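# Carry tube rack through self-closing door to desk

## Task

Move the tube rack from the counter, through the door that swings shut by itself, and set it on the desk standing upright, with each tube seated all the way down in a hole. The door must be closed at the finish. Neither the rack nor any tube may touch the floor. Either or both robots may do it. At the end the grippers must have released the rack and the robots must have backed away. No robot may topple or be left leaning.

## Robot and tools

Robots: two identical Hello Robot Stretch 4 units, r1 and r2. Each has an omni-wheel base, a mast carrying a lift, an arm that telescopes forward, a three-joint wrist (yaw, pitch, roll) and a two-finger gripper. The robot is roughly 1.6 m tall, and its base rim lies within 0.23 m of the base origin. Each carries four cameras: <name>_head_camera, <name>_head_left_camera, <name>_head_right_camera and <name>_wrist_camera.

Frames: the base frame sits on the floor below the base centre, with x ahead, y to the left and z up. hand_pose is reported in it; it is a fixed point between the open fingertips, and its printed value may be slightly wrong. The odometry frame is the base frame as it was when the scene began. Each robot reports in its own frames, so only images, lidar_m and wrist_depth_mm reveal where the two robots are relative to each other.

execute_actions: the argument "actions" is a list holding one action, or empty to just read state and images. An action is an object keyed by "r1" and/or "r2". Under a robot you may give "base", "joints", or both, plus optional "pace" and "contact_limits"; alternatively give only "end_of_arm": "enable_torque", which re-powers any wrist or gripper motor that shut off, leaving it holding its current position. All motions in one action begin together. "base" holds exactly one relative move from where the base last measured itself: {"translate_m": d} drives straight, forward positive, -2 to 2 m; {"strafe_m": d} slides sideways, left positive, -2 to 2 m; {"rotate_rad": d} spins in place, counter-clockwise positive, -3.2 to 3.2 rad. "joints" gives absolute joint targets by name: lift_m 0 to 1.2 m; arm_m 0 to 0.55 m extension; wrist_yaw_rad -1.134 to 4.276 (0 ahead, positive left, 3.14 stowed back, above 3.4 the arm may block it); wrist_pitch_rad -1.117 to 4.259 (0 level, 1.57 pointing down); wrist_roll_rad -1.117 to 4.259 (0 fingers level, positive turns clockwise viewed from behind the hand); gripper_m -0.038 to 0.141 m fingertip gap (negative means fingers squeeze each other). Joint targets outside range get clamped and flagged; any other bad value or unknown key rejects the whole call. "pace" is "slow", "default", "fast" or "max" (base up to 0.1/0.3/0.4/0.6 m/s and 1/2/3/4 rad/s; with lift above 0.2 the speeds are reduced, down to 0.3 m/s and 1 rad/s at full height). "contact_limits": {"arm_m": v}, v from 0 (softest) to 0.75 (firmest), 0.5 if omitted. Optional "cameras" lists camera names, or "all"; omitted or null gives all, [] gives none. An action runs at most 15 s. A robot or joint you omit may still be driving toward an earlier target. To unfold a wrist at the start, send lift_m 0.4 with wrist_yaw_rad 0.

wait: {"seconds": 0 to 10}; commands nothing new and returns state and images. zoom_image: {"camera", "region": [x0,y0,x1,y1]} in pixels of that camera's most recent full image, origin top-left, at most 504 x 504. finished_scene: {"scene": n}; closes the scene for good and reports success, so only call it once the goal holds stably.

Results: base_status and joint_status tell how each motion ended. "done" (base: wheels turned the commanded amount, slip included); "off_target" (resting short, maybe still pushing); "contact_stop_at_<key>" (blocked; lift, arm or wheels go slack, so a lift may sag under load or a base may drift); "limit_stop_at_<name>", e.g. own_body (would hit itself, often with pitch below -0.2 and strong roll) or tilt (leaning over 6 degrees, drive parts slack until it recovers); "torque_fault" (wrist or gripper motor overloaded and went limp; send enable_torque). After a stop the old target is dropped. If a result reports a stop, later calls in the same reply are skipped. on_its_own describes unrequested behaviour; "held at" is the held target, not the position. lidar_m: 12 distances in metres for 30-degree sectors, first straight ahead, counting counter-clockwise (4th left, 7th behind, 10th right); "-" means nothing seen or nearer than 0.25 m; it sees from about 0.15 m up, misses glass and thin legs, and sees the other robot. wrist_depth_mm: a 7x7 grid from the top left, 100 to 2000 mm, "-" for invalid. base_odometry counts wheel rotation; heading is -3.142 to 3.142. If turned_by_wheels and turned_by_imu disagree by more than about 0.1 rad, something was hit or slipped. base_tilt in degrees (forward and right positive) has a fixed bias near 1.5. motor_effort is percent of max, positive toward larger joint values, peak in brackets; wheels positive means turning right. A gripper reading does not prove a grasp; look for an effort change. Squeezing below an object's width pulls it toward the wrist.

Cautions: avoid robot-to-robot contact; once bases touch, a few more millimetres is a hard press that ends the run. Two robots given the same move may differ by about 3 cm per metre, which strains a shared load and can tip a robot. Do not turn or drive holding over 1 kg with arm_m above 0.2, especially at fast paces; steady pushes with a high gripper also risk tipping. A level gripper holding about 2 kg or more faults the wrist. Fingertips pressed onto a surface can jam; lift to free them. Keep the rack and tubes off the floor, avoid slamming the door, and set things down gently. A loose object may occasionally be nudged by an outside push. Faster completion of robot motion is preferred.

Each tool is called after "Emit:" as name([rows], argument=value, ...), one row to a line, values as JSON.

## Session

Emit:
execute_actions(actions=[], cameras=["r1_head_left_camera","r2_head_left_camera","r1_head_right_camera","r2_head_right_camera"])

Scene clock: 0.00 s.
r1.base_odometry: x=+0.000 y=+0.000 heading=+0.000 (m, m, rad; r1's odometry frame)
r1.turned_by_wheels: +0.000 (rad since the last result)
r1.turned_by_imu: +0.000 (rad since the last result)
r1.base_tilt: forward=+0.4 right=-0.1 (deg)
r1.lidar_m: 1.25 0.98 0.91 0.91 0.99 0.87 0.91 1.20 1.62 1.71 2.13 1.22
r1.base_status: not commanded
r1.joint_positions: lift_m=+0.301 arm_m=+0.001 wrist_yaw_rad=+3.190 wrist_pitch_rad=-0.015 wrist_roll_rad=+0.006 gripper_m=+0.057
r1.joint_status: not commanded
r1.motor_effort: lift_m=+18 arm_m=+0 wrist_yaw_rad=-1 wrist_pitch_rad=-7 wrist_roll_rad=+0 gripper_m=-2 wheel_0=+0 wheel_1=+0 wheel_2=+0 (%)
r1.hand_pose: x=-0.1207 y=+0.0733 z=+0.4832 quat_wxyz=(-0.024, +0.008, +0.003, +1.000) (m; r1's base frame)
r1.wrist_depth_mm: - - 136 1118 991 904 831 / - - 136 1118 991 904 831 / - 109 136 1098 1025 904 842 / - 132 163 1118 1025 917 842 / 194 1499 1308 1138 1008 917 842 / 204 1499 213 1118 196 891 831 / 206 1078 1118 - 991 878 842
r2.base_odometry: x=+0.000 y=+0.000 heading=+0.000 (m, m, rad; r2's odometry frame)
r2.turned_by_wheels: +0.000 (rad since the last result)
r2.turned_by_imu: +0.000 (rad since the last result)
r2.base_tilt: forward=+0.6 right=+0.0 (deg)
r2.lidar_m: 0.68 0.84 1.21 1.20 2.06 1.86 1.22 0.81 0.72 0.74 0.76 0.65
r2.base_status: not commanded
r2.joint_positions: lift_m=+0.220 arm_m=-0.002 wrist_yaw_rad=+3.094 wrist_pitch_rad=-0.004 wrist_roll_rad=-0.018 gripper_m=+0.057
r2.joint_status: not commanded
r2.motor_effort: lift_m=+20 arm_m=-1 wrist_yaw_rad=+1 wrist_pitch_rad=-7 wrist_roll_rad=+1 gripper_m=-6 wheel_0=+1 wheel_1=+0 wheel_2=+0 (%)
r2.hand_pose: x=-0.1147 y=+0.1009 z=+0.3989 quat_wxyz=(+0.024, +0.002, -0.009, +1.000) (m; r2's base frame)
r2.wrist_depth_mm: - 136 - - 1863 1756 1618 / - 136 - - 1921 1708 1661 / 107 137 - - 1983 1808 1661 / 133 152 - - 1921 1808 1661 / 931 1182 1576 - 1921 1808 1661 / 960 1138 213 1366 200 1281 1255 / 917 904 976 - 960 891 917
pictures: r1_head_left_camera, r1_head_right_camera, r2_head_left_camera, r2_head_right_camera
Images, in order (width x height): r1_head_left_camera 420x672, r1_head_right_camera 420x672, r2_head_left_camera 420x672, r2_head_right_camera 420x672.

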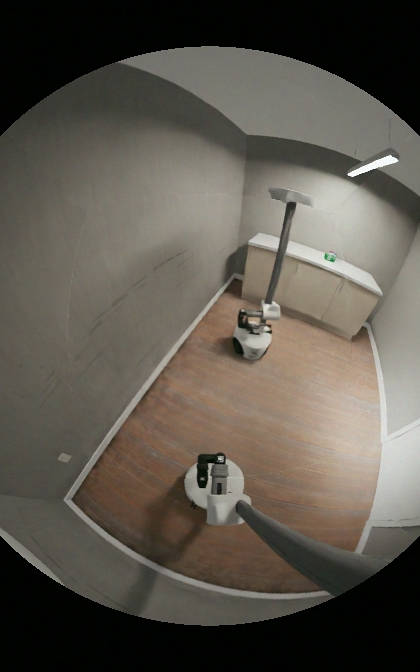

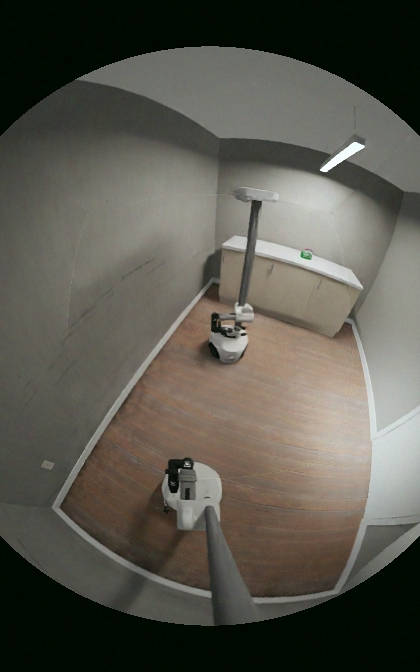

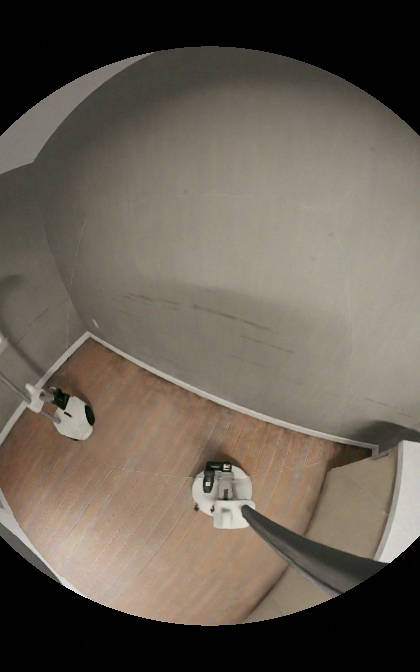

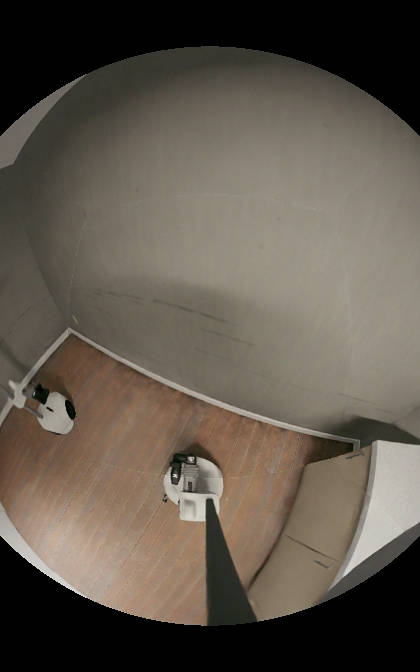

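Emit:
execute_actions([
  {"r1":{"base":{"rotate_rad":-2.0},"joints":{"lift_m":0.82,"wrist_yaw_rad":0,"gripper_m":0.07}},"r2":{"base":{"rotate_rad":-1.97},"joints":{"lift_m":0.85,"wrist_yaw_rad":0,"gripper_m":0.141,"wrist_roll_rad":0}}},
], cameras=[])

Emit:
execute_actions([
  {"r1":{"base":{"translate_m":0.7}},"r2":{"base":{"strafe_m":-0.55}}},
], cameras=["r1_head_camera","r1_wrist_camera","r2_head_camera","r2_wrist_camera"])

Scene clock: 6.43 s.
r1.base_odometry: x=+0.000 y=+0.000 heading=-2.000 (m, m, rad; r1's odometry frame)
r1.turned_by_wheels: -2.000 (rad since the last result)
r1.turned_by_imu: -2.026 (rad since the last result)
r1.base_tilt: forward=+0.4 right=-0.1 (deg)
r1.lidar_m: 1.60 1.75 2.26 1.20 1.28 0.95 0.88 0.94 0.99 0.89 0.91 1.24
r1.base_status: done
r1.joint_positions: lift_m=+0.820 arm_m=+0.001 wrist_yaw_rad=+0.000 wrist_pitch_rad=-0.015 wrist_roll_rad=+0.006 gripper_m=+0.070
r1.joint_status: all done
r1.motor_effort: lift_m=+23(19) arm_m=+0(0) wrist_yaw_rad=-2(11) wrist_pitch_rad=-7(8) wrist_roll_rad=-1(4) gripper_m=-2(3) wheel_0=-1(6) wheel_1=-1(7) wheel_2=-2(5) (%)
r1.hand_pose: x=+0.4601 y=-0.0873 z=+1.0022 quat_wxyz=(+1.000, +0.003, -0.008, +0.000) (m; r1's base frame)
r1.wrist_depth_mm: 1464 1464 1499 1537 1537 1537 1118 / 1464 1464 1464 1499 1499 1499 1118 / 1464 1464 1464 1464 1499 1499 1138 / 1464 1499 1499 1464 1464 1499 1138 / 1464 1464 1499 1499 1537 1499 1138 / 1464 1499 196 1464 199 1537 1138 / 1464 1464 1537 - 1537 1397 1138
r2.base_odometry: x=+0.000 y=+0.000 heading=-1.969 (m, m, rad; r2's odometry frame)
r2.turned_by_wheels: -1.969 (rad since the last result)
r2.turned_by_imu: -1.943 (rad since the last result)
r2.base_tilt: forward=+0.6 right=+0.0 (deg)
r2.lidar_m: 0.71 0.75 0.72 0.67 0.71 0.96 1.21 1.32 1.99 1.88 1.05 0.76
r2.base_status: done
r2.joint_positions: lift_m=+0.850 arm_m=-0.002 wrist_yaw_rad=+0.000 wrist_pitch_rad=-0.004 wrist_roll_rad=+0.000 gripper_m=+0.141
r2.joint_status: all done
r2.motor_effort: lift_m=+23(24) arm_m=-1(1) wrist_yaw_rad=+0(5) wrist_pitch_rad=-8(7) wrist_roll_rad=+2(4) gripper_m=+1(1) wheel_0=+5(9) wheel_1=+3(10) wheel_2=+2(7) (%)
r2.hand_pose: x=+0.4579 y=-0.0873 z=+1.0291 quat_wxyz=(+1.000, +0.000, -0.002, +0.000) (m; r2's base frame)
r2.wrist_depth_mm: 1098 1098 1138 1160 1160 1205 1182 / 1078 1118 1098 1138 1182 1205 1229 / 1118 1118 1118 1160 1182 1182 1205 / 1098 1118 1138 1160 1160 1160 1229 / 1098 946 946 931 904 809 820 / 508 508 512 530 535 539 554 / 530 535 544 - 559 569 574
pictures: none
No camera images: the call's "cameras" was empty. Leave "cameras" out to get every camera's image.

Scene clock: 10.23 s.
r1.base_odometry: x=-0.291 y=-0.636 heading=-2.000 (m, m, rad; r1's odometry frame)
r1.turned_by_wheels: +0.000 (rad since the last result)
r1.turned_by_imu: -0.002 (rad since the last result)
r1.base_tilt: forward=+0.4 right=-0.1 (deg)
r1.lidar_m: 0.91 0.99 1.37 1.28 1.27 1.68 1.60 1.37 0.94 0.84 0.92 1.02
r1.base_status: done
r1.joint_positions: lift_m=+0.820 arm_m=+0.001 wrist_yaw_rad=+0.000 wrist_pitch_rad=-0.015 wrist_roll_rad=+0.006 gripper_m=+0.070
r1.joint_status: not commanded
r1.motor_effort: lift_m=+22(23) arm_m=+0(0) wrist_yaw_rad=-2(2) wrist_pitch_rad=-6(6) wrist_roll_rad=-1(1) gripper_m=-2(3) wheel_0=+0(0) wheel_1=-1(5) wheel_2=+1(8) (%)
r1.hand_pose: x=+0.4601 y=-0.0874 z=+1.0023 quat_wxyz=(+1.000, +0.003, -0.008, +0.000) (m; r1's base frame)
r1.wrist_depth_mm: 750 750 768 768 768 768 788 / 759 759 768 759 768 778 788 / 750 759 768 759 778 788 788 / 759 759 768 768 778 788 788 / 759 759 768 768 778 778 788 / 768 759 196 768 199 788 798 / 759 768 778 - 778 798 788
r2.base_odometry: x=-0.507 y=+0.213 heading=-1.969 (m, m, rad; r2's odometry frame)
r2.turned_by_wheels: +0.000 (rad since the last result)
r2.turned_by_imu: -0.002 (rad since the last result)
r2.base_tilt: forward=+0.5 right=-0.1 (deg)
r2.lidar_m: 0.71 0.74 1.06 1.22 1.27 1.78 1.27 1.26 1.39 1.31 1.08 0.76
r2.base_status: done
r2.joint_positions: lift_m=+0.850 arm_m=-0.002 wrist_yaw_rad=+0.000 wrist_pitch_rad=-0.004 wrist_roll_rad=+0.000 gripper_m=+0.141
r2.joint_status: not commanded
r2.motor_effort: lift_m=+22(23) arm_m=-1(1) wrist_yaw_rad=-1(0) wrist_pitch_rad=-7(8) wrist_roll_rad=+2(2) gripper_m=+2(3) wheel_0=+2(11) wheel_1=-1(12) wheel_2=+1(2) (%)
r2.hand_pose: x=+0.4579 y=-0.0874 z=+1.0291 quat_wxyz=(+1.000, +0.000, -0.002, +0.000) (m; r2's base frame)
r2.wrist_depth_mm: 1098 1118 1118 1182 1160 1205 1205 / 1078 1118 1138 1160 1182 1205 1205 / 1098 1118 1138 1182 1182 1205 1229 / 1118 1118 1160 1182 1182 1205 1229 / 946 946 946 798 891 854 809 / 504 508 512 525 530 539 554 / 530 539 535 - 554 559 574
pictures: r1_head_camera, r1_wrist_camera, r2_head_camera, r2_wrist_camera
Images, in order (width x height): r1_head_camera 420x560, r1_wrist_camera 616x392, r2_head_camera 420x560, r2_wrist_camera 616x392.

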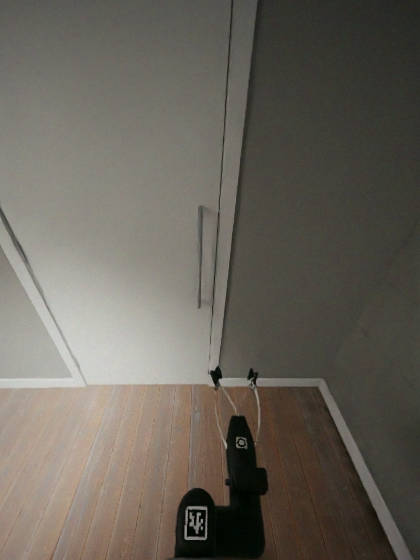

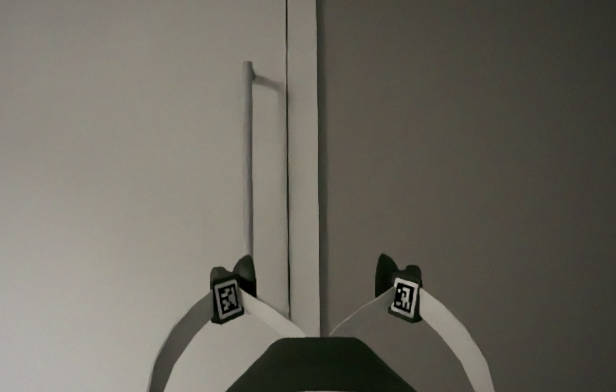

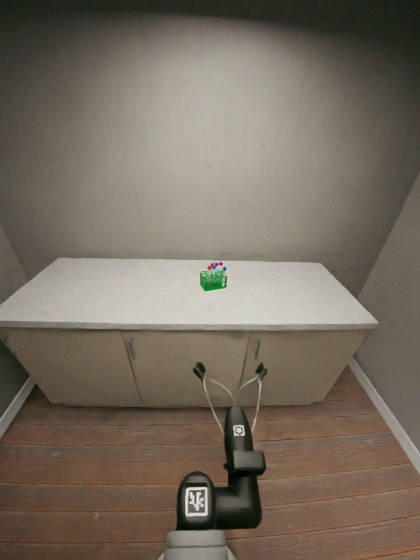

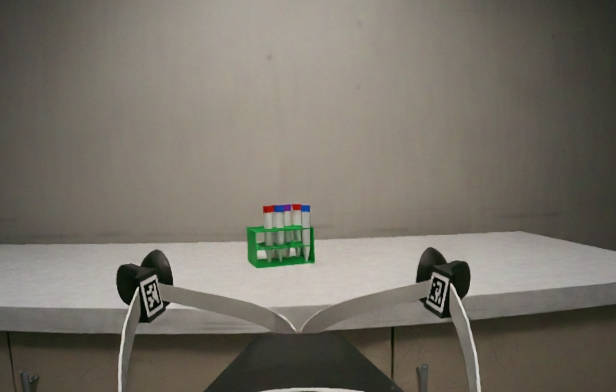

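Emit:
execute_actions([
  {"r1":{"base":{"strafe_m":0.122},"joints":{"arm_m":0.25}},"r2":{"base":{"rotate_rad":0.33},"joints":{"lift_m":0.8}}},
], cameras=[])

Emit:
execute_actions([
  {"r1":{"joints":{"arm_m":0.515},"contact_limits":{"arm_m":0.2}},"r2":{"base":{"strafe_m":-0.28},"joints":{"arm_m":0.2}}},
], cameras=["r1_wrist_camera","r2_head_camera","r2_wrist_camera"])

Scene clock: 16.80 s.
r1.base_odometry: x=-0.180 y=-0.687 heading=-2.000 (m, m, rad; r1's odometry frame)
r1.turned_by_wheels: +0.000 (rad since the last result)
r1.turned_by_imu: +0.000 (rad since the last result)
r1.base_tilt: forward=+0.4 right=-0.1 (deg)
r1.lidar_m: 0.90 1.01 1.37 1.15 1.14 1.71 1.61 1.53 1.03 0.98 1.05 1.01
r1.base_status: done
r1.joint_positions: lift_m=+0.820 arm_m=+0.249 wrist_yaw_rad=+0.000 wrist_pitch_rad=-0.015 wrist_roll_rad=+0.006 gripper_m=+0.070
r1.joint_status: all done
r1.motor_effort: lift_m=+22(22) arm_m=+7(8) wrist_yaw_rad=-2(1) wrist_pitch_rad=-5(5) wrist_roll_rad=+0(1) gripper_m=-2(3) wheel_0=+1(6) wheel_1=-2(9) wheel_2=+0(1) (%)
r1.hand_pose: x=+0.7082 y=-0.0874 z=+1.0023 quat_wxyz=(+1.000, +0.003, -0.008, +0.000) (m; r1's base frame)
r1.wrist_depth_mm: 504 504 508 517 517 521 525 / 500 508 512 517 521 521 525 / 504 508 512 517 508 521 525 / 508 512 512 512 512 525 525 / 504 512 508 521 504 525 525 / 508 512 196 517 198 525 530 / 508 512 512 - 525 530 530
r2.base_odometry: x=-0.507 y=+0.213 heading=-1.640 (m, m, rad; r2's odometry frame)
r2.turned_by_wheels: +0.329 (rad since the last result)
r2.turned_by_imu: +0.324 (rad since the last result)
r2.base_tilt: forward=+0.6 right=+0.0 (deg)
r2.lidar_m: 0.71 0.87 1.20 1.22 1.50 2.29 1.15 1.50 1.32 1.33 0.81 0.70
r2.base_status: done
r2.joint_positions: lift_m=+0.800 arm_m=-0.002 wrist_yaw_rad=+0.000 wrist_pitch_rad=-0.004 wrist_roll_rad=+0.000 gripper_m=+0.141
r2.joint_status: all done
r2.motor_effort: lift_m=+17(21) arm_m=-1(1) wrist_yaw_rad=+0(0) wrist_pitch_rad=-7(7) wrist_roll_rad=+3(2) gripper_m=+1(0) wheel_0=-4(9) wheel_1=+0(8) wheel_2=-3(7) (%)
r2.hand_pose: x=+0.4579 y=-0.0874 z=+0.9796 quat_wxyz=(+1.000, +0.000, -0.002, +0.000) (m; r2's base frame)
r2.wrist_depth_mm: 1336 1336 1229 1160 1098 1042 976 / 1336 1336 1229 1138 1098 1042 991 / 1308 1336 1255 1182 1118 1042 1008 / 1308 1366 1281 1182 1138 1008 991 / 683 676 668 668 640 615 580 / 691 621 580 525 508 469 452 / 691 634 597 - 512 477 462
pictures: none
No camera images: the call's "cameras" was empty. Leave "cameras" out to get every camera's image.

Scene clock: 19.07 s.
r1.base_odometry: x=-0.180 y=-0.687 heading=-2.000 (m, m, rad; r1's odometry frame)
r1.turned_by_wheels: +0.000 (rad since the last result)
r1.turned_by_imu: +0.000 (rad since the last result)
r1.base_tilt: forward=+0.4 right=-0.1 (deg)
r1.lidar_m: 0.94 0.99 1.33 1.19 2.13 1.72 1.61 1.54 1.04 0.97 1.05 1.02
r1.base_status: not commanded
r1.joint_positions: lift_m=+0.820 arm_m=+0.514 wrist_yaw_rad=+0.000 wrist_pitch_rad=-0.015 wrist_roll_rad=+0.006 gripper_m=+0.070
r1.joint_status: all done
r1.motor_effort: lift_m=+22(22) arm_m=+7(8) wrist_yaw_rad=-3(0) wrist_pitch_rad=-8(5) wrist_roll_rad=+0(2) gripper_m=-2(3) wheel_0=+1(1) wheel_1=-2(1) wheel_2=+0(0) (%)
r1.contact_limits: arm_m 0.2
r1.hand_pose: x=+0.9732 y=-0.0874 z=+1.0023 quat_wxyz=(+1.000, +0.003, -0.008, +0.000) (m; r1's base frame)
r1.wrist_depth_mm: 243 244 246 247 249 236 - / 242 244 247 247 250 237 253 / 244 245 247 248 250 238 253 / 244 246 247 248 251 238 253 / 244 245 249 250 251 238 255 / 245 246 196 184 198 239 254 / 245 246 248 - 252 240 255
r2.base_odometry: x=-0.786 y=+0.233 heading=-1.639 (m, m, rad; r2's odometry frame)
r2.turned_by_wheels: +0.000 (rad since the last result)
r2.turned_by_imu: +0.000 (rad since the last result)
r2.base_tilt: forward=+0.5 right=-0.1 (deg)
r2.lidar_m: 0.63 0.78 1.49 1.48 1.78 1.19 1.17 1.23 1.07 1.04 0.72 0.62
r2.base_status: done
r2.joint_positions: lift_m=+0.800 arm_m=+0.199 wrist_yaw_rad=+0.000 wrist_pitch_rad=-0.004 wrist_roll_rad=+0.000 gripper_m=+0.141
r2.joint_status: all done
r2.motor_effort: lift_m=+17(17) arm_m=+6(6) wrist_yaw_rad=+0(1) wrist_pitch_rad=-6(7) wrist_roll_rad=+3(2) gripper_m=+3(4) wheel_0=+3(11) wheel_1=+0(8) wheel_2=-1(2) (%)
r2.hand_pose: x=+0.6584 y=-0.0874 z=+0.9796 quat_wxyz=(+1.000, +0.000, -0.002, +0.000) (m; r2's base frame)
r2.wrist_depth_mm: 1078 1008 946 891 831 778 750 / 1078 1025 946 878 831 788 750 / 1118 1025 960 904 842 788 759 / 1118 1025 960 554 842 798 768 / 668 661 661 530 549 597 574 / 353 300 304 359 298 310 325 / 294 273 262 - 254 235 -
pictures: r1_wrist_camera, r2_head_camera, r2_wrist_camera
Images, in order (width x height): r1_wrist_camera 616x392, r2_head_camera 420x560, r2_wrist_camera 616x392.

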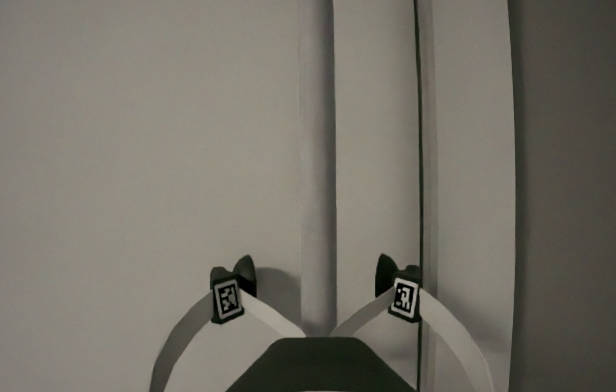

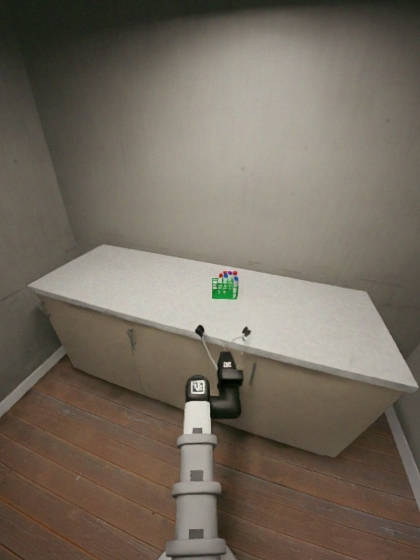

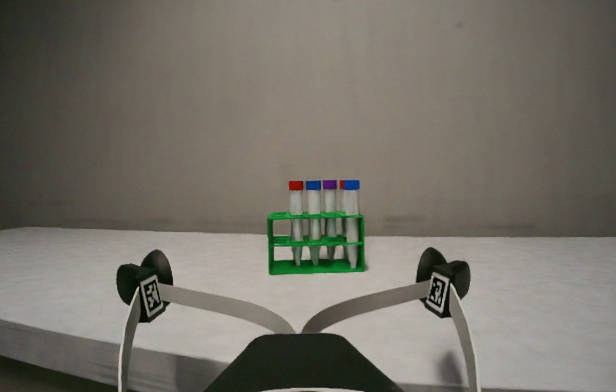

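Emit:
execute_actions([
  {"r1":{"joints":{"arm_m":0.525,"gripper_m":-0.038}},"r2":{"base":{"strafe_m":-0.038},"joints":{"arm_m":0.44,"lift_m":0.79}}},
], cameras=["r1_wrist_camera","r2_wrist_camera"])

Emit:
execute_actions([
  {"r1":{"base":{"strafe_m":0.035},"joints":{"arm_m":0.44,"wrist_yaw_rad":-0.08},"pace":"slow"}},
], cameras=["r1_wrist_camera"])

Scene clock: 24.33 s.
r1.base_odometry: x=-0.181 y=-0.687 heading=-2.000 (m, m, rad; r1's odometry frame)
r1.turned_by_wheels: +0.000 (rad since the last result)
r1.turned_by_imu: +0.000 (rad since the last result)
r1.base_tilt: forward=+0.5 right=-0.1 (deg)
r1.lidar_m: 0.94 1.01 1.37 1.19 2.10 1.70 1.61 1.57 1.05 0.99 1.04 1.02
r1.base_status: not commanded
r1.joint_positions: lift_m=+0.820 arm_m=+0.524 wrist_yaw_rad=+0.000 wrist_pitch_rad=-0.015 wrist_roll_rad=+0.006 gripper_m=-0.038
r1.joint_status: all done
r1.motor_effort: lift_m=+22(22) arm_m=+7(13) wrist_yaw_rad=-2(7) wrist_pitch_rad=-5(8) wrist_roll_rad=-1(0) gripper_m=-16(20) wheel_0=+0(7) wheel_1=-1(4) wheel_2=-1(4) (%)
r1.hand_pose: x=+0.9832 y=-0.0873 z=+1.0024 quat_wxyz=(+1.000, +0.003, -0.008, +0.000) (m; r1's base frame)
r1.wrist_depth_mm: 231 234 236 237 239 228 - / 233 235 237 237 239 228 243 / 234 236 236 238 240 229 243 / 234 236 237 238 241 229 243 / 234 236 238 239 241 229 243 / 235 236 180 173 180 229 245 / 235 236 239 - 243 230 -
r2.base_odometry: x=-0.824 y=+0.235 heading=-1.639 (m, m, rad; r2's odometry frame)
r2.turned_by_wheels: +0.000 (rad since the last result)
r2.turned_by_imu: -0.001 (rad since the last result)
r2.base_tilt: forward=+0.6 right=+0.0 (deg)
r2.lidar_m: 0.65 0.77 1.52 1.52 1.89 1.21 1.18 1.17 1.04 1.02 0.70 0.59
r2.base_status: done
r2.joint_positions: lift_m=+0.790 arm_m=+0.439 wrist_yaw_rad=+0.000 wrist_pitch_rad=-0.004 wrist_roll_rad=+0.000 gripper_m=+0.141
r2.joint_status: all done
r2.motor_effort: lift_m=+17(17) arm_m=+6(6) wrist_yaw_rad=+1(1) wrist_pitch_rad=-6(7) wrist_roll_rad=+2(2) gripper_m=-6(0) wheel_0=+2(11) wheel_1=+2(9) wheel_2=+0(0) (%)
r2.hand_pose: x=+0.8984 y=-0.0874 z=+0.9696 quat_wxyz=(+1.000, +0.000, -0.002, +0.000) (m; r2's base frame)
r2.wrist_depth_mm: 788 732 683 634 597 564 544 / 798 750 691 654 609 574 549 / 798 750 691 654 615 580 549 / 809 759 699 312 603 585 549 / 609 609 319 309 442 574 549 / 320 273 272 270 266 283 297 / 231 235 238 - 232 214 -
pictures: r1_wrist_camera, r2_wrist_camera
Images, in order (width x height): r1_wrist_camera 616x392, r2_wrist_camera 616x392.

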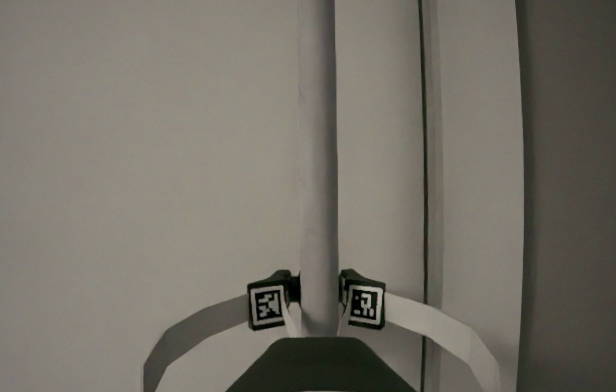

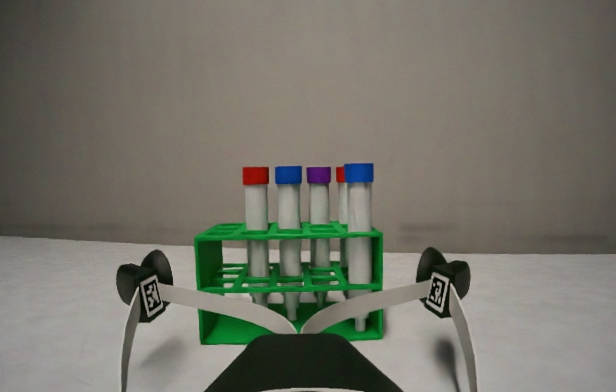

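Scene clock: 26.47 s.
r1.base_odometry: x=-0.149 y=-0.702 heading=-1.999 (m, m, rad; r1's odometry frame)
r1.turned_by_wheels: +0.001 (rad since the last result)
r1.turned_by_imu: -0.048 (rad since the last result)
r1.base_tilt: forward=+0.4 right=-0.1 (deg)
r1.lidar_m: 0.84 0.95 1.31 1.11 1.31 1.75 1.62 1.68 1.12 1.04 1.08 0.99
r1.base_status: done
r1.joint_positions: lift_m=+0.820 arm_m=+0.443 wrist_yaw_rad=-0.064 wrist_pitch_rad=-0.015 wrist_roll_rad=+0.006 gripper_m=-0.037
r1.joint_status: all done
r1.on_its_own: wrist_yaw_rad is at rest, and its effort (-48) is outside its rest range (-13 to +13)
r1.motor_effort: lift_m=+21(22) arm_m=-14(16) wrist_yaw_rad=-48(54) wrist_pitch_rad=-8(10) wrist_roll_rad=-2(0) gripper_m=-24(25) wheel_0=+2(10) wheel_1=+1(10) wheel_2=+14(16) (%)
r1.hand_pose: x=+0.8957 y=-0.1056 z=+1.0022 quat_wxyz=(+0.999, +0.003, -0.007, -0.032) (m; r1's base frame)
r1.wrist_depth_mm: 238 239 241 243 247 345 353 / 238 240 243 244 247 343 353 / 237 240 243 243 248 343 355 / 238 242 243 245 249 345 353 / 239 241 244 245 249 345 357 / 240 242 178 184 180 345 357 / 240 241 245 - 322 343 357
r2.base_odometry: x=-0.824 y=+0.235 heading=-1.639 (m, m, rad; r2's odometry frame)
r2.turned_by_wheels: +0.000 (rad since the last result)
r2.turned_by_imu: +0.000 (rad since the last result)
r2.base_tilt: forward=+0.7 right=+0.0 (deg)
r2.lidar_m: 0.65 0.76 1.53 1.55 1.84 1.13 1.14 1.19 1.01 1.03 0.70 0.62
r2.base_status: not commanded
r2.joint_positions: lift_m=+0.790 arm_m=+0.439 wrist_yaw_rad=+0.000 wrist_pitch_rad=-0.004 wrist_roll_rad=+0.000 gripper_m=+0.141
r2.joint_status: not commanded
r2.motor_effort: lift_m=+17(17) arm_m=+6(6) wrist_yaw_rad=-1(2) wrist_pitch_rad=-7(7) wrist_roll_rad=+3(2) gripper_m=-1(0) wheel_0=+2(2) wheel_1=+2(2) wheel_2=+0(0) (%)
r2.hand_pose: x=+0.8984 y=-0.0874 z=+0.9696 quat_wxyz=(+1.000, +0.000, -0.002, +0.000) (m; r2's base frame)
r2.wrist_depth_mm: 778 741 683 640 609 564 544 / 798 732 691 640 609 574 544 / 798 741 699 654 615 580 549 / 809 741 699 312 609 580 554 / 609 609 319 312 436 574 554 / 324 273 271 270 266 283 296 / 230 234 238 - 234 214 -
pictures: r1_wrist_camera
Images, in order (width x height): r1_wrist_camera 616x392.

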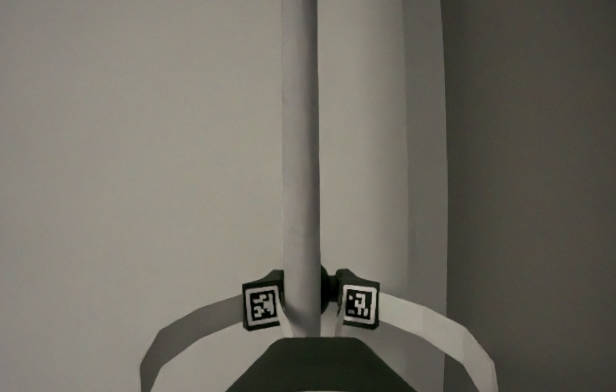

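Emit:
execute_actions([
  {"r1":{"base":{"strafe_m":0.08},"joints":{"arm_m":0.35},"pace":"slow"},"r2":{"joints":{"arm_m":0.52},"pace":"slow"}},
], cameras=["r2_wrist_camera"])

Emit:
execute_actions([
  {"r1":{"base":{"strafe_m":0.09},"joints":{"arm_m":0.26,"wrist_yaw_rad":-0.16},"pace":"slow"},"r2":{"joints":{"gripper_m":0.055}}},
], cameras=["r1_wrist_camera","r2_wrist_camera"])

Scene clock: 31.50 s.
r1.base_odometry: x=-0.076 y=-0.736 heading=-2.000 (m, m, rad; r1's odometry frame)
r1.turned_by_wheels: -0.001 (rad since the last result)
r1.turned_by_imu: -0.117 (rad since the last result)
r1.base_tilt: forward=+0.5 right=-0.1 (deg)
r1.lidar_m: 0.75 0.86 1.12 1.06 1.05 1.88 1.66 1.68 1.34 1.14 1.17 1.02
r1.base_status: done
r1.joint_positions: lift_m=+0.820 arm_m=+0.352 wrist_yaw_rad=-0.075 wrist_pitch_rad=-0.014 wrist_roll_rad=+0.006 gripper_m=-0.037
r1.joint_status: all done
r1.on_its_own: wrist_yaw_rad is at rest, and its effort (-16) is outside its rest range (-13 to +13)
r1.motor_effort: lift_m=+21(21) arm_m=-14(15) wrist_yaw_rad=-16(49) wrist_pitch_rad=-9(10) wrist_roll_rad=-1(1) gripper_m=-23(24) wheel_0=-8(22) wheel_1=-4(16) wheel_2=+5(13) (%)
r1.hand_pose: x=+0.8044 y=-0.1088 z=+1.0021 quat_wxyz=(+0.999, +0.003, -0.007, -0.037) (m; r1's base frame)
r1.wrist_depth_mm: 233 236 241 243 249 477 517 / 232 236 241 244 249 477 517 / 233 237 242 243 250 477 517 / 234 237 242 245 250 473 517 / 235 238 241 217 251 477 517 / 235 238 241 183 180 480 517 / 236 237 243 - 252 469 517
r2.base_odometry: x=-0.824 y=+0.235 heading=-1.639 (m, m, rad; r2's odometry frame)
r2.turned_by_wheels: +0.000 (rad since the last result)
r2.turned_by_imu: -0.001 (rad since the last result)
r2.base_tilt: forward=+0.7 right=-0.1 (deg)
r2.lidar_m: 0.64 0.77 1.52 1.53 1.89 1.03 1.01 1.16 1.00 1.02 0.72 0.60
r2.base_status: not commanded
r2.joint_positions: lift_m=+0.790 arm_m=+0.519 wrist_yaw_rad=+0.000 wrist_pitch_rad=-0.004 wrist_roll_rad=+0.000 gripper_m=+0.141
r2.joint_status: all done
r2.motor_effort: lift_m=+17(17) arm_m=+6(7) wrist_yaw_rad=+0(1) wrist_pitch_rad=-8(8) wrist_roll_rad=+2(2) gripper_m=+0(2) wheel_0=+2(2) wheel_1=+2(2) wheel_2=+0(1) (%)
r2.hand_pose: x=+0.9784 y=-0.0874 z=+0.9696 quat_wxyz=(+1.000, +0.000, -0.002, +0.000) (m; r2's base frame)
r2.wrist_depth_mm: 691 647 603 569 535 500 480 / 691 654 609 569 530 504 488 / 699 654 609 574 539 508 484 / 715 654 615 254 530 512 488 / 603 609 228 225 216 508 484 / 322 272 202 219 197 283 298 / 231 233 218 - 208 213 -
pictures: r2_wrist_camera
Images, in order (width x height): r2_wrist_camera 616x392.

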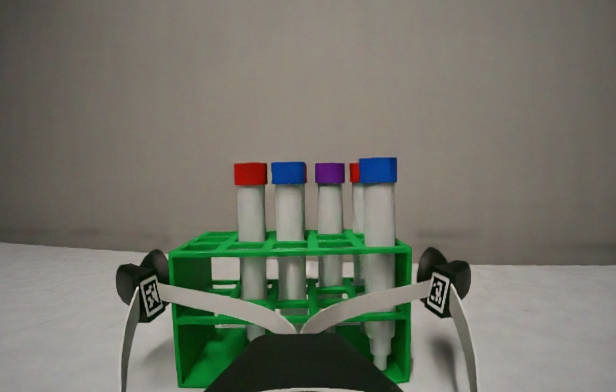

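Scene clock: 33.70 s.
r1.base_odometry: x=+0.005 y=-0.773 heading=-2.000 (m, m, rad; r1's odometry frame)
r1.turned_by_wheels: -0.001 (rad since the last result)
r1.turned_by_imu: -0.156 (rad since the last result)
r1.base_tilt: forward=+0.5 right=-0.1 (deg)
r1.lidar_m: 0.67 0.72 0.92 1.58 0.92 1.97 1.72 1.70 1.63 1.27 1.27 0.75
r1.base_status: done
r1.joint_positions: lift_m=+0.820 arm_m=+0.262 wrist_yaw_rad=-0.155 wrist_pitch_rad=-0.014 wrist_roll_rad=+0.006 gripper_m=-0.037
r1.joint_status: all done
r1.on_its_own: wrist_yaw_rad is at rest, and its effort (-17) is outside its rest range (-13 to +13)
r1.motor_effort: lift_m=+21(21) arm_m=-12(16) wrist_yaw_rad=-17(60) wrist_pitch_rad=-12(11) wrist_roll_rad=-2(1) gripper_m=-21(26) wheel_0=-12(17) wheel_1=-4(27) wheel_2=+4(15) (%)
r1.hand_pose: x=+0.7045 y=-0.1309 z=+1.0020 quat_wxyz=(+0.997, +0.002, -0.007, -0.077) (m; r1's base frame)
r1.wrist_depth_mm: 215 223 234 239 615 750 904 / 214 224 234 240 258 741 904 / 215 225 235 241 258 750 904 / 216 225 235 242 258 741 904 / 216 225 236 243 258 750 917 / 216 225 231 182 180 750 904 / 216 223 236 - 640 715 904
r2.base_odometry: x=-0.824 y=+0.235 heading=-1.639 (m, m, rad; r2's odometry frame)
r2.turned_by_wheels: +0.000 (rad since the last result)
r2.turned_by_imu: +0.000 (rad since the last result)
r2.base_tilt: forward=+0.6 right=+0.0 (deg)
r2.lidar_m: 0.59 0.79 1.50 1.54 1.85 0.98 0.93 1.17 1.02 1.03 0.70 0.61
r2.base_status: not commanded
r2.joint_positions: lift_m=+0.790 arm_m=+0.519 wrist_yaw_rad=+0.000 wrist_pitch_rad=-0.004 wrist_roll_rad=+0.000 gripper_m=+0.056
r2.joint_status: all done
r2.motor_effort: lift_m=+17(17) arm_m=+6(6) wrist_yaw_rad=+1(1) wrist_pitch_rad=-7(8) wrist_roll_rad=+2(2) gripper_m=-23(29) wheel_0=+2(2) wheel_1=+2(2) wheel_2=+0(0) (%)
r2.hand_pose: x=+0.9784 y=-0.0874 z=+0.9696 quat_wxyz=(+1.000, +0.000, -0.002, +0.000) (m; r2's base frame)
r2.wrist_depth_mm: 691 654 597 564 539 504 480 / 699 661 609 574 539 504 480 / 707 654 615 569 544 504 484 / 723 661 615 233 235 508 496 / 609 603 206 211 185 512 488 / 322 174 207 211 185 180 297 / 216 221 191 - 186 214 -
pictures: r1_wrist_camera, r2_wrist_camera
Images, in order (width x height): r1_wrist_camera 616x392, r2_wrist_camera 616x392.

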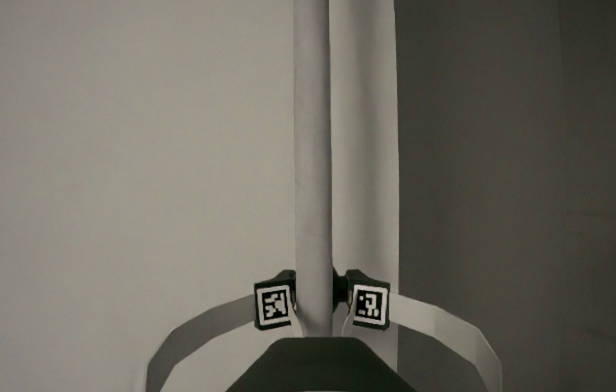

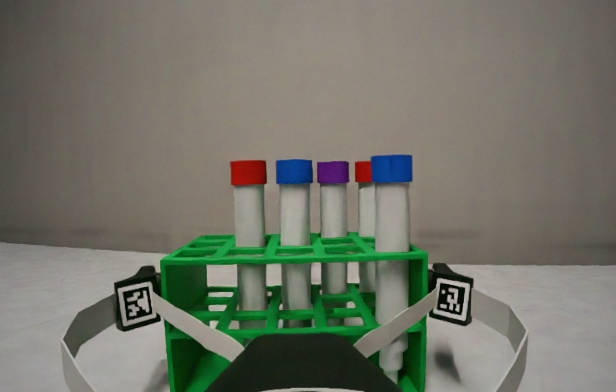

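Emit:
execute_actions([
  {"r1":{"base":{"strafe_m":0.06},"joints":{"arm_m":0.13},"pace":"slow"},"r2":{"joints":{"lift_m":0.88}}},
], cameras=[])

Emit:
execute_actions([
  {"r1":{"base":{"strafe_m":0.1},"joints":{"arm_m":0.0},"pace":"slow"},"r2":{"base":{"strafe_m":0.95},"joints":{"arm_m":0}}},
], cameras=[])

Emit:
execute_actions([
  {"r1":{"base":{"translate_m":-0.1},"pace":"slow"},"r2":{"base":{"rotate_rad":-1.95},"pace":"slow"}},
], cameras=["r2_head_camera"])

Scene clock: 39.70 s.
r1.base_odometry: x=+0.059 y=-0.799 heading=-2.001 (m, m, rad; r1's odometry frame)
r1.turned_by_wheels: -0.001 (rad since the last result)
r1.turned_by_imu: -0.195 (rad since the last result)
r1.base_tilt: forward=+0.4 right=+0.0 (deg)
r1.lidar_m: 0.52 0.56 0.77 1.08 0.85 0.85 1.91 1.80 1.87 1.47 1.35 0.61
r1.base_status: done
r1.joint_positions: lift_m=+0.820 arm_m=+0.132 wrist_yaw_rad=-0.156 wrist_pitch_rad=-0.013 wrist_roll_rad=+0.006 gripper_m=-0.037
r1.joint_status: all done
r1.motor_effort: lift_m=+21(21) arm_m=-13(16) wrist_yaw_rad=-11(33) wrist_pitch_rad=-10(14) wrist_roll_rad=-1(3) gripper_m=-22(24) wheel_0=-9(20) wheel_1=-3(25) wheel_2=+5(7) (%)
r1.hand_pose: x=+0.5745 y=-0.1313 z=+1.0018 quat_wxyz=(+0.997, +0.002, -0.007, -0.078) (m; r1's base frame)
r1.wrist_depth_mm: 209 220 232 239 917 1098 960 / 209 220 232 240 917 1078 976 / 210 221 232 241 917 1098 960 / 210 220 233 241 917 1098 991 / 211 221 235 219 931 1098 976 / 211 220 229 183 179 1098 976 / 211 218 234 - 976 1078 976
r2.base_odometry: x=-0.824 y=+0.235 heading=-1.639 (m, m, rad; r2's odometry frame)
r2.turned_by_wheels: +0.000 (rad since the last result)
r2.turned_by_imu: -0.001 (rad since the last result)
r2.base_tilt: forward=+0.6 right=+0.0 (deg)
r2.lidar_m: 0.64 0.77 1.53 1.53 1.85 0.98 0.84 1.17 1.02 1.04 0.68 0.60
r2.base_status: not commanded
r2.joint_positions: lift_m=+0.880 arm_m=+0.519 wrist_yaw_rad=+0.000 wrist_pitch_rad=-0.003 wrist_roll_rad=+0.000 gripper_m=+0.056
r2.joint_status: all done
r2.motor_effort: lift_m=+23(27) arm_m=+6(6) wrist_yaw_rad=+1(0) wrist_pitch_rad=-10(11) wrist_roll_rad=+3(2) gripper_m=-26(22) wheel_0=+2(2) wheel_1=+2(2) wheel_2=+0(0) (%)
r2.hand_pose: x=+0.9784 y=-0.0874 z=+1.0587 quat_wxyz=(+1.000, +0.000, -0.001, +0.000) (m; r2's base frame)
r2.wrist_depth_mm: 691 647 597 569 530 504 484 / 707 654 603 564 539 504 484 / 707 661 609 569 539 508 484 / 715 668 609 234 235 512 488 / 723 668 206 213 186 517 488 / 574 173 206 212 183 179 496 / 387 397 190 - 186 387 392
pictures: none
No camera images: the call's "cameras" was empty. Leave "cameras" out to get every camera's image.

Scene clock: 44.20 s.
r1.base_odometry: x=+0.150 y=-0.841 heading=-2.001 (m, m, rad; r1's odometry frame)
r1.turned_by_wheels: +0.000 (rad since the last result)
r1.turned_by_imu: -0.729 (rad since the last result)
r1.base_tilt: forward=+0.9 right=+0.2 (deg)
r1.lidar_m: 0.30 0.27 0.26 0.34 0.57 1.09 1.55 1.44 1.36 2.10 1.68 0.40
r1.base_status: done
r1.joint_positions: lift_m=+0.820 arm_m=+0.003 wrist_yaw_rad=-0.149 wrist_pitch_rad=-0.007 wrist_roll_rad=+0.005 gripper_m=-0.037
r1.joint_status: all done
r1.on_its_own: wrist_yaw_rad is at rest, and its effort (-33) is outside its rest range (-13 to +13); wrist_pitch_rad is at rest, and its effort (-30) is outside its rest range (-23 to +23)
r1.motor_effort: lift_m=+19(21) arm_m=-10(16) wrist_yaw_rad=-33(47) wrist_pitch_rad=-30(46) wrist_roll_rad=+1(6) gripper_m=-22(25) wheel_0=-6(29) wheel_1=-1(20) wheel_2=+11(10) (%)
r1.hand_pose: x=+0.4457 y=-0.1293 z=+1.0003 quat_wxyz=(+0.997, +0.002, -0.004, -0.075) (m; r1's base frame)
r1.wrist_depth_mm: 146 169 205 239 1281 1229 1160 / 145 170 206 233 1281 1205 1160 / 147 171 208 234 1281 1205 1182 / 147 171 207 235 1281 1205 1182 / 147 171 208 235 1281 1205 1182 / 146 171 180 181 180 1229 1182 / 147 162 208 - 1281 1205 1205
r2.base_odometry: x=+0.124 y=+0.170 heading=-1.639 (m, m, rad; r2's odometry frame)
r2.turned_by_wheels: +0.000 (rad since the last result)
r2.turned_by_imu: +0.000 (rad since the last result)
r2.base_tilt: forward=+0.5 right=+0.1 (deg)
r2.lidar_m: 0.41 0.70 0.63 0.63 0.77 1.50 2.14 1.39 1.36 1.71 1.07 0.42
r2.base_status: done
r2.joint_positions: lift_m=+0.880 arm_m=+0.001 wrist_yaw_rad=+0.000 wrist_pitch_rad=-0.002 wrist_roll_rad=+0.000 gripper_m=+0.056
r2.joint_status: all done
r2.motor_effort: lift_m=+23(23) arm_m=-6(6) wrist_yaw_rad=+2(0) wrist_pitch_rad=-11(12) wrist_roll_rad=+2(2) gripper_m=-28(26) wheel_0=-2(12) wheel_1=+0(9) wheel_2=+0(1) (%)
r2.hand_pose: x=+0.4604 y=-0.0874 z=+1.0586 quat_wxyz=(+1.000, +0.000, -0.001, +0.000) (m; r2's base frame)
r2.wrist_depth_mm: 707 917 1366 1366 1281 1205 1138 / 699 917 1366 1397 1281 1205 1138 / 707 917 1281 1366 1281 1229 1160 / 707 917 1138 236 240 1255 1160 / 699 854 206 213 186 976 931 / 699 174 206 211 182 179 640 / 654 866 191 - 186 683 647
pictures: none
No camera images: the call's "cameras" was empty. Leave "cameras" out to get every camera's image.

Scene clock: 47.43 s.
r1.base_odometry: x=+0.191 y=-0.750 heading=-2.000 (m, m, rad; r1's odometry frame)
r1.turned_by_wheels: +0.001 (rad since the last result)
r1.turned_by_imu: -0.310 (rad since the last result)
r1.base_tilt: forward=+2.3 right=+1.0 (deg)
r1.lidar_m: 0.25 0.25 0.25 0.25 0.37 0.59 1.53 1.61 1.12 1.51 2.18 0.40
r1.base_status: done
r1.joint_positions: lift_m=+0.820 arm_m=+0.003 wrist_yaw_rad=-0.145 wrist_pitch_rad=-0.024 wrist_roll_rad=+0.004 gripper_m=-0.037
r1.joint_status: not commanded
r1.on_its_own: wrist_yaw_rad is at rest, and its effort (-46) is outside its rest range (-13 to +13)
r1.motor_effort: lift_m=+19(18) arm_m=-10(10) wrist_yaw_rad=-46(50) wrist_pitch_rad=+19(27) wrist_roll_rad=+6(4) gripper_m=-25(25) wheel_0=-6(4) wheel_1=-1(1) wheel_2=+16(18) (%)
r1.hand_pose: x=+0.4462 y=-0.1281 z=+1.0052 quat_wxyz=(+0.997, +0.001, -0.012, -0.072) (m; r1's base frame)
r1.wrist_depth_mm: 131 156 203 242 1430 1430 1576 / 130 158 204 243 1430 1464 1537 / 131 158 204 242 1430 1464 1537 / 131 158 204 243 1430 1499 1576 / 131 158 204 241 1430 1464 1576 / 130 157 179 183 181 1499 1576 / 131 146 202 - 1499 1499 1618
r2.base_odometry: x=+0.124 y=+0.170 heading=+2.695 (m, m, rad; r2's odometry frame)
r2.turned_by_wheels: -1.949 (rad since the last result)
r2.turned_by_imu: -1.923 (rad since the last result)
r2.base_tilt: forward=+0.5 right=+0.1 (deg)
r2.lidar_m: 0.41 1.42 0.99 0.91 0.94 0.68 0.62 0.65 0.89 2.07 2.16 1.46
r2.base_status: done
r2.joint_positions: lift_m=+0.880 arm_m=+0.001 wrist_yaw_rad=+0.000 wrist_pitch_rad=-0.002 wrist_roll_rad=+0.000 gripper_m=+0.056
r2.joint_status: not commanded
r2.motor_effort: lift_m=+23(23) arm_m=-6(5) wrist_yaw_rad=+1(1) wrist_pitch_rad=-12(13) wrist_roll_rad=+2(3) gripper_m=-25(31) wheel_0=+5(7) wheel_1=+4(9) wheel_2=+3(6) (%)
r2.hand_pose: x=+0.4604 y=-0.0874 z=+1.0586 quat_wxyz=(+1.000, +0.000, -0.001, +0.000) (m; r2's base frame)
r2.wrist_depth_mm: 1576 1618 1661 1661 1308 1366 1863 / 1537 1618 1661 1708 1464 1397 1863 / 1576 1661 1708 1661 1499 1397 1808 / 1576 1618 1661 234 235 1366 1863 / 1576 1618 207 211 185 1397 1921 / 1618 174 206 211 183 179 1863 / 1576 1661 190 - 186 1430 1983
pictures: r2_head_camera
Images, in order (width x height): r2_head_camera 420x560.

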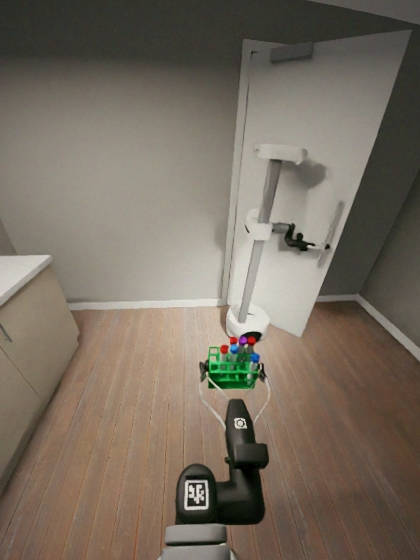

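Emit:
execute_actions([
  {"r1":{"base":{"strafe_m":-0.15},"pace":"slow"},"r2":{"base":{"strafe_m":-0.7}}},
], cameras=["r2_head_camera"])

Scene clock: 52.93 s.
torque_fault: r1.wrist_yaw_rad switched itself off since the last result.
r1.base_odometry: x=+0.055 y=-0.689 heading=-2.000 (m, m, rad; r1's odometry frame)
r1.turned_by_wheels: +0.000 (rad since the last result)
r1.turned_by_imu: -0.099 (rad since the last result)
r1.base_tilt: forward=+0.5 right=-0.1 (deg)
r1.lidar_m: 0.39 0.31 0.30 0.30 0.48 0.69 1.52 1.55 1.98 1.09 1.01 1.67
r1.base_status: done
r1.joint_positions: lift_m=+0.820 arm_m=+0.001 wrist_yaw_rad=+0.481 wrist_pitch_rad=-0.014 wrist_roll_rad=+0.005 gripper_m=-0.037
r1.joint_status: not commanded
r1.on_its_own: wrist_yaw_rad is off since a torque_fault, until you send "end_of_arm": "enable_torque" (your -0.160 is given up)
r1.motor_effort: lift_m=+19(19) arm_m=-4(10) wrist_yaw_rad=-2(100) wrist_pitch_rad=-8(43) wrist_roll_rad=+0(2) gripper_m=-24(26) wheel_0=-3(28) wheel_1=-5(16) wheel_2=+11(18) (%)
r1.hand_pose: x=+0.4685 y=+0.0561 z=+1.0024 quat_wxyz=(+0.971, +0.004, -0.006, +0.238) (m; r1's base frame)
r1.wrist_depth_mm: 176 193 217 233 1255 1205 1118 / 176 194 218 233 1281 1205 1098 / 176 194 217 234 1255 1205 1118 / 177 194 218 235 1281 1205 1118 / 177 194 219 208 1308 1229 1138 / 176 194 207 181 179 1182 1118 / 176 187 218 - 1255 1182 1118
r2.base_odometry: x=+0.426 y=+0.802 heading=+2.695 (m, m, rad; r2's odometry frame)
r2.turned_by_wheels: +0.000 (rad since the last result)
r2.turned_by_imu: +0.000 (rad since the last result)
r2.base_tilt: forward=+0.5 right=+0.0 (deg)
r2.lidar_m: 0.40 1.33 1.71 1.61 0.88 0.62 0.56 0.60 0.81 1.42 1.44 1.94
r2.base_status: done
r2.joint_positions: lift_m=+0.880 arm_m=+0.001 wrist_yaw_rad=+0.000 wrist_pitch_rad=-0.002 wrist_roll_rad=+0.000 gripper_m=+0.056
r2.joint_status: not commanded
r2.motor_effort: lift_m=+23(23) arm_m=-5(6) wrist_yaw_rad=+0(1) wrist_pitch_rad=-11(13) wrist_roll_rad=+2(2) gripper_m=-25(26) wheel_0=+3(10) wheel_1=+1(9) wheel_2=+0(3) (%)
r2.hand_pose: x=+0.4604 y=-0.0874 z=+1.0586 quat_wxyz=(+1.000, +0.000, -0.001, +0.000) (m; r2's base frame)
r2.wrist_depth_mm: 1618 1661 1430 1308 1863 1808 1576 / 1576 1576 1499 1336 1808 1863 1618 / 1576 1661 1576 1308 1808 1921 1661 / 1661 1661 1182 234 236 1921 1661 / 1618 1661 207 211 186 1921 1661 / 1661 174 206 211 184 179 1618 / 1618 1661 190 - 186 1921 1661
pictures: r2_head_camera
Images, in order (width x height): r2_head_camera 420x560.

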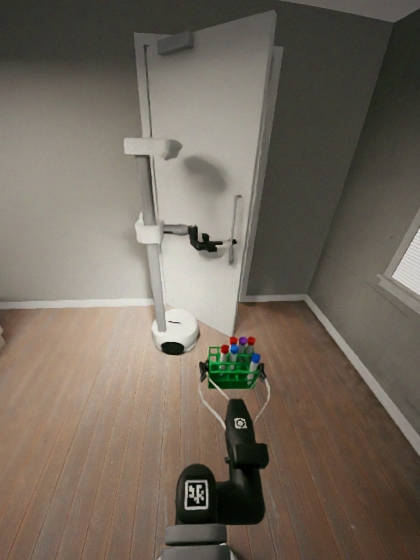

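Emit:
execute_actions([
  {"r1":{"base":{"strafe_m":-0.17},"pace":"slow"},"r2":{"base":{"rotate_rad":0.08}}},
], cameras=[])

Emit:
execute_actions([
  {"r1":{"base":{"translate_m":-0.58},"pace":"slow"},"r2":{"base":{"strafe_m":-0.13}}},
], cameras=["r2_head_camera"])

Scene clock: 59.30 s.
r1.base_odometry: x=-0.100 y=-0.618 heading=-1.999 (m, m, rad; r1's odometry frame)
r1.turned_by_wheels: +0.000 (rad since the last result)
r1.turned_by_imu: +0.002 (rad since the last result)
r1.base_tilt: forward=+0.4 right=-0.1 (deg)
r1.lidar_m: 1.52 0.35 0.39 0.46 0.68 0.91 1.49 1.53 2.01 0.86 0.81 1.64
r1.base_status: done
r1.joint_positions: lift_m=+0.820 arm_m=+0.001 wrist_yaw_rad=+0.949 wrist_pitch_rad=-0.015 wrist_roll_rad=+0.005 gripper_m=-0.037
r1.joint_status: not commanded
r1.on_its_own: wrist_yaw_rad is off since a torque_fault, until you send "end_of_arm": "enable_torque" (your -0.160 is given up)
r1.motor_effort: lift_m=+19(19) arm_m=-4(4) wrist_yaw_rad=-1(2) wrist_pitch_rad=-7(8) wrist_roll_rad=+0(1) gripper_m=-22(25) wheel_0=+3(2) wheel_1=-5(10) wheel_2=+9(13) (%)
r1.hand_pose: x=+0.4113 y=+0.1836 z=+1.0025 quat_wxyz=(+0.889, +0.006, -0.005, +0.457) (m; r1's base frame)
r1.wrist_depth_mm: 258 253 250 247 241 1255 1098 / 258 255 250 245 242 1308 1118 / 259 254 250 246 242 1308 1118 / 259 256 250 246 242 1281 1118 / 259 254 251 217 243 1308 1118 / 260 255 250 181 180 1281 1118 / 260 256 251 - 243 1205 1098
r2.base_odometry: x=+0.426 y=+0.802 heading=+2.774 (m, m, rad; r2's odometry frame)
r2.turned_by_wheels: +0.079 (rad since the last result)
r2.turned_by_imu: +0.077 (rad since the last result)
r2.base_tilt: forward=+0.6 right=+0.1 (deg)
r2.lidar_m: 0.39 2.07 1.67 1.61 0.85 0.59 0.57 0.57 0.89 1.42 1.48 2.06
r2.base_status: done
r2.joint_positions: lift_m=+0.880 arm_m=+0.001 wrist_yaw_rad=+0.000 wrist_pitch_rad=-0.002 wrist_roll_rad=+0.000 gripper_m=+0.056
r2.joint_status: not commanded
r2.motor_effort: lift_m=+23(23) arm_m=-5(6) wrist_yaw_rad=+0(0) wrist_pitch_rad=-12(12) wrist_roll_rad=+1(2) gripper_m=-28(28) wheel_0=-3(6) wheel_1=-2(6) wheel_2=-2(6) (%)
r2.hand_pose: x=+0.4604 y=-0.0874 z=+1.0586 quat_wxyz=(+1.000, +0.000, -0.001, +0.000) (m; r2's base frame)
r2.wrist_depth_mm: 1661 1661 1060 1336 1708 1756 1756 / 1618 1708 1708 1336 1708 1708 1808 / 1661 1756 1708 1336 1756 1756 1863 / 1661 1708 976 234 236 1808 1808 / 1661 1756 206 211 186 1863 1756 / 1708 174 208 211 182 179 1756 / 1708 1756 191 - 186 1863 1808
pictures: none
No camera images: the call's "cameras" was empty. Leave "cameras" out to get every camera's image.

Scene clock: 66.37 s.
r1.base_odometry: x=+0.141 y=-0.091 heading=-2.000 (m, m, rad; r1's odometry frame)
r1.turned_by_wheels: +0.000 (rad since the last result)
r1.turned_by_imu: +0.003 (rad since the last result)
r1.base_tilt: forward=+0.4 right=-0.1 (deg)
r1.lidar_m: 0.42 0.43 0.57 0.60 0.62 0.85 0.89 0.94 1.24 1.96 1.38 0.41
r1.base_status: done
r1.joint_positions: lift_m=+0.820 arm_m=+0.001 wrist_yaw_rad=-0.030 wrist_pitch_rad=-0.016 wrist_roll_rad=+0.005 gripper_m=-0.038
r1.joint_status: not commanded
r1.on_its_own: wrist_yaw_rad is off since a torque_fault, until you send "end_of_arm": "enable_torque" (your -0.160 is given up)
r1.motor_effort: lift_m=+19(19) arm_m=-4(4) wrist_yaw_rad=-2(2) wrist_pitch_rad=-6(7) wrist_roll_rad=-2(1) gripper_m=-18(23) wheel_0=-5(10) wheel_1=-3(7) wheel_2=+3(15) (%)
r1.hand_pose: x=+0.4580 y=-0.0959 z=+1.0027 quat_wxyz=(+1.000, +0.002, -0.008, -0.015) (m; r1's base frame)
r1.wrist_depth_mm: 224 229 236 241 251 - - / 223 229 237 240 251 - - / 224 230 236 242 252 - - / 224 230 237 241 253 - - / 224 230 237 242 252 - - / 224 231 179 183 179 - - / 225 229 238 - 254 1983 -
r2.base_odometry: x=+0.473 y=+0.923 heading=+2.775 (m, m, rad; r2's odometry frame)
r2.turned_by_wheels: +0.000 (rad since the last result)
r2.turned_by_imu: -0.001 (rad since the last result)
r2.base_tilt: forward=+0.5 right=+0.0 (deg)
r2.lidar_m: 0.42 1.14 1.82 1.76 0.85 0.61 0.56 0.61 0.87 1.30 1.32 1.87
r2.base_status: done
r2.joint_positions: lift_m=+0.880 arm_m=+0.001 wrist_yaw_rad=+0.000 wrist_pitch_rad=-0.002 wrist_roll_rad=+0.000 gripper_m=+0.056
r2.joint_status: not commanded
r2.motor_effort: lift_m=+23(23) arm_m=-6(5) wrist_yaw_rad=+1(0) wrist_pitch_rad=-11(13) wrist_roll_rad=+2(2) gripper_m=-25(29) wheel_0=+1(10) wheel_1=+0(9) wheel_2=+0(3) (%)
r2.hand_pose: x=+0.4604 y=-0.0874 z=+1.0586 quat_wxyz=(+1.000, +0.000, -0.001, +0.000) (m; r2's base frame)
r2.wrist_depth_mm: 1661 1042 - - 1708 1756 1618 / 1618 1060 - - 1808 1756 1576 / 1708 976 - - 1808 1756 1661 / 1708 960 1576 235 236 1756 1618 / 1708 946 206 212 184 1808 1661 / 1708 174 207 212 185 179 1661 / 1708 991 190 - 186 1863 1708
pictures: r2_head_camera
Images, in order (width x height): r2_head_camera 420x560.

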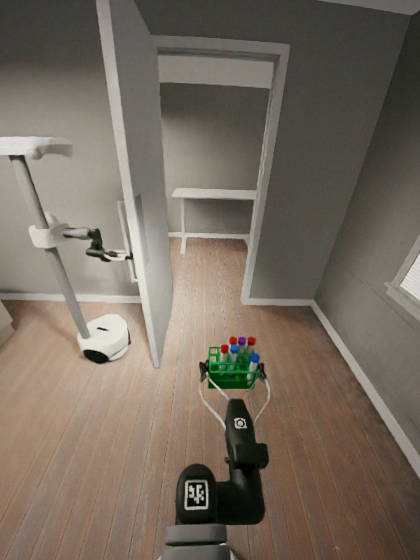

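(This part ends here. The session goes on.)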